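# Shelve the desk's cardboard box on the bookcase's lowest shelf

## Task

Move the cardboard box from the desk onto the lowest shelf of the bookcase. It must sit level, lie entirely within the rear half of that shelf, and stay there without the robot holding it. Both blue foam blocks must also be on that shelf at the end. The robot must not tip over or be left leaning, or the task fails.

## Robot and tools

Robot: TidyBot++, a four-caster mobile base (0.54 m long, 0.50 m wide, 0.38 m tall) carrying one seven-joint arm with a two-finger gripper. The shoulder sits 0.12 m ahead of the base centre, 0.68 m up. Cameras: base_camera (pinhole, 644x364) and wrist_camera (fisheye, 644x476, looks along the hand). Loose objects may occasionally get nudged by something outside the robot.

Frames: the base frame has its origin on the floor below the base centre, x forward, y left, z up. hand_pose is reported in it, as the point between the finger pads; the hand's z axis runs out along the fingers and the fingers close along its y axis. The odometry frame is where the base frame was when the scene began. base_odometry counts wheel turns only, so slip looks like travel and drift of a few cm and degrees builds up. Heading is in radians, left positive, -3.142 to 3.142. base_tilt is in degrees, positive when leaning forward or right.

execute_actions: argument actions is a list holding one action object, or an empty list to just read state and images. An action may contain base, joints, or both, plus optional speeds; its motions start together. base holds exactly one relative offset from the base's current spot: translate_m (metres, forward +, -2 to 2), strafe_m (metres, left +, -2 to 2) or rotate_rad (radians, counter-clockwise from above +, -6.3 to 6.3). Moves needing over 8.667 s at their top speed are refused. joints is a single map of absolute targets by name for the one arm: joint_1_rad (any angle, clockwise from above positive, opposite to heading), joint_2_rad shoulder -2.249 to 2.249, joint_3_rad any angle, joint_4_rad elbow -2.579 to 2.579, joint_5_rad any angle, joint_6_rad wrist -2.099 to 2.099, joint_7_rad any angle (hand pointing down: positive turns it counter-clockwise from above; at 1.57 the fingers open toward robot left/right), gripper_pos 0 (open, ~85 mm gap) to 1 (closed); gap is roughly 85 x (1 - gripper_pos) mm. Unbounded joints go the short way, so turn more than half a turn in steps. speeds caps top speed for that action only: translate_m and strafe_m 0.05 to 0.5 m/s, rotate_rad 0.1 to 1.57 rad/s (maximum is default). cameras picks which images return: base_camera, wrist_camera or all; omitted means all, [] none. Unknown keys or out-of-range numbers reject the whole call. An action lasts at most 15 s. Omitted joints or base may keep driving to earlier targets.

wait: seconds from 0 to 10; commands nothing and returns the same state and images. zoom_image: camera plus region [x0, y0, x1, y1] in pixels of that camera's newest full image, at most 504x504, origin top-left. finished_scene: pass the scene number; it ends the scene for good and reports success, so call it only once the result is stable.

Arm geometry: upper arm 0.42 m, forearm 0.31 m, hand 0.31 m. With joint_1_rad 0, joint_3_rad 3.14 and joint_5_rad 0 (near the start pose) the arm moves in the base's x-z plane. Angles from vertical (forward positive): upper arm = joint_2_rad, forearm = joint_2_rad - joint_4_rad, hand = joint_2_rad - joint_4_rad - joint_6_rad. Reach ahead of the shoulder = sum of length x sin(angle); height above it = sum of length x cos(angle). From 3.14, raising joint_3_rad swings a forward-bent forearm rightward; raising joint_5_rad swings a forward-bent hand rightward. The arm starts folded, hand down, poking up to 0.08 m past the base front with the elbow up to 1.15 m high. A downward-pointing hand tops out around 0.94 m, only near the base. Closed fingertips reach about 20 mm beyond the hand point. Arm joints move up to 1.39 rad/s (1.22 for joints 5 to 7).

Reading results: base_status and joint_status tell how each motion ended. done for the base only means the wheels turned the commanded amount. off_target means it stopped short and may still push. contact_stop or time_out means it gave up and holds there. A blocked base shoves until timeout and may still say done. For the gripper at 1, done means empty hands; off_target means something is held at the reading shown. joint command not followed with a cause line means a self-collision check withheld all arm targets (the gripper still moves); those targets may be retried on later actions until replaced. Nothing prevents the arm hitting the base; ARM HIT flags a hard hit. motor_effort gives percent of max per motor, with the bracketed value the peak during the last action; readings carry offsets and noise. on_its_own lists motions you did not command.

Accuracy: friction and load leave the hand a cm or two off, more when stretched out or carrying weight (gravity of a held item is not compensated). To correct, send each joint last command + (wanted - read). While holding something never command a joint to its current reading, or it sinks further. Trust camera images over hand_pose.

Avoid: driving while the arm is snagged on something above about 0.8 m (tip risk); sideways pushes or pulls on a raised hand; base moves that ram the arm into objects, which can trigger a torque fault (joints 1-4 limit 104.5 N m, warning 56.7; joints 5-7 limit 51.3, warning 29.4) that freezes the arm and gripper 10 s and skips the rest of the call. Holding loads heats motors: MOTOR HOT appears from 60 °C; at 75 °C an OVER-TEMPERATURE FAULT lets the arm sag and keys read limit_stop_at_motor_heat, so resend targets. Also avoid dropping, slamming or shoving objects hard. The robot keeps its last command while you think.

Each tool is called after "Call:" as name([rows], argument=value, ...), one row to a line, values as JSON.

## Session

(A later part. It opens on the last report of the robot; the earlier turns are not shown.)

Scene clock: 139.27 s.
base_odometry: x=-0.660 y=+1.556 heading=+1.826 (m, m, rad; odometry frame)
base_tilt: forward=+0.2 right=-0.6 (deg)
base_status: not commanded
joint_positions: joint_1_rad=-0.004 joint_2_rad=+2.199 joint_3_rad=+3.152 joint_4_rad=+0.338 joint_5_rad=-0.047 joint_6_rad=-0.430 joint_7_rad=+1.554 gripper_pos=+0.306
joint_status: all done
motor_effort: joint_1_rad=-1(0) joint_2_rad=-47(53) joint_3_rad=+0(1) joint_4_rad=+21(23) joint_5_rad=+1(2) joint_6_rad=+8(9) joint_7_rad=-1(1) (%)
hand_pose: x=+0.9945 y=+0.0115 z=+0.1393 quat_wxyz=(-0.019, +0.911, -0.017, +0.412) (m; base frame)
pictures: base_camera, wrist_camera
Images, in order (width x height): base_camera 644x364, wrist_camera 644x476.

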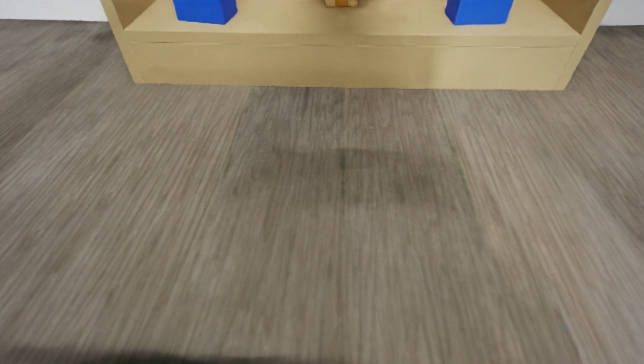

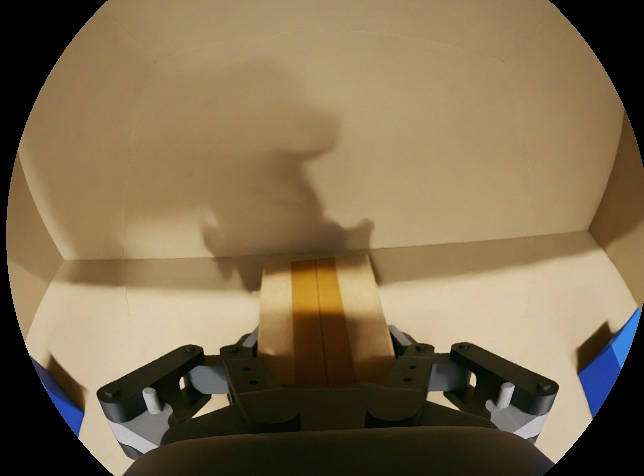

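Gap about 6 cm; advance 4.5 and release.

Call:
execute_actions([
  {"base":{"translate_m":0.045},"speeds":{"translate_m":0.06}},
], cameras=[])

Call:
execute_actions([
  {"joints":{"gripper_pos":0}},
], cameras=[])

Call:
execute_actions([
  {"base":{"translate_m":-0.15},"speeds":{"translate_m":0.2}},
], cameras=["wrist_camera"])

Scene clock: 144.40 s.
base_odometry: x=-0.672 y=+1.600 heading=+1.826 (m, m, rad; odometry frame)
base_tilt: forward=+0.2 right=-0.6 (deg)
base_status: done
joint_positions: joint_1_rad=-0.004 joint_2_rad=+2.199 joint_3_rad=+3.152 joint_4_rad=+0.338 joint_5_rad=-0.047 joint_6_rad=-0.429 joint_7_rad=+1.554 gripper_pos=+0.306
joint_status: not commanded
motor_effort: joint_1_rad=-1(1) joint_2_rad=-47(50) joint_3_rad=+0(1) joint_4_rad=+20(22) joint_5_rad=+1(1) joint_6_rad=+7(8) joint_7_rad=-1(1) (%)
hand_pose: x=+0.9946 y=+0.0115 z=+0.1392 quat_wxyz=(-0.019, +0.911, -0.017, +0.413) (m; base frame)
pictures: none
No camera images: the call's "cameras" was empty. Leave "cameras" out to get every camera's image.

Scene clock: 145.50 s.
base_odometry: x=-0.672 y=+1.600 heading=+1.826 (m, m, rad; odometry frame)
base_tilt: forward=+0.2 right=-0.6 (deg)
base_status: not commanded
joint_positions: joint_1_rad=-0.004 joint_2_rad=+2.199 joint_3_rad=+3.152 joint_4_rad=+0.337 joint_5_rad=-0.047 joint_6_rad=-0.429 joint_7_rad=+1.554 gripper_pos=+0.000
joint_status: all done
motor_effort: joint_1_rad=-1(1) joint_2_rad=-47(49) joint_3_rad=-1(0) joint_4_rad=+21(22) joint_5_rad=+1(1) joint_6_rad=+8(8) joint_7_rad=-1(1) (%)
hand_pose: x=+0.9944 y=+0.0115 z=+0.1390 quat_wxyz=(-0.019, +0.911, -0.017, +0.412) (m; base frame)
pictures: none
No camera images: the call's "cameras" was empty. Leave "cameras" out to get every camera's image.

Scene clock: 147.03 s.
base_odometry: x=-0.634 y=+1.455 heading=+1.826 (m, m, rad; odometry frame)
base_tilt: forward=+0.2 right=-0.5 (deg)
base_status: done
joint_positions: joint_1_rad=-0.003 joint_2_rad=+2.199 joint_3_rad=+3.152 joint_4_rad=+0.337 joint_5_rad=-0.047 joint_6_rad=-0.429 joint_7_rad=+1.554 gripper_pos=+0.000
joint_status: not commanded
motor_effort: joint_1_rad=-1(4) joint_2_rad=-47(51) joint_3_rad=-1(1) joint_4_rad=+21(22) joint_5_rad=+1(1) joint_6_rad=+8(8) joint_7_rad=-1(1) (%)
hand_pose: x=+0.9944 y=+0.0108 z=+0.1389 quat_wxyz=(-0.019, +0.911, -0.017, +0.412) (m; base frame)
pictures: wrist_camera
Images, in order (width x height): wrist_camera 644x476.

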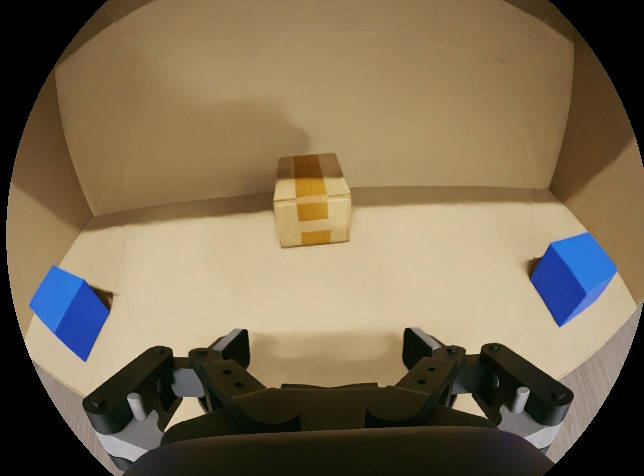

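Call:
finished_scene(scene=2)

The scene is finished: the task was done.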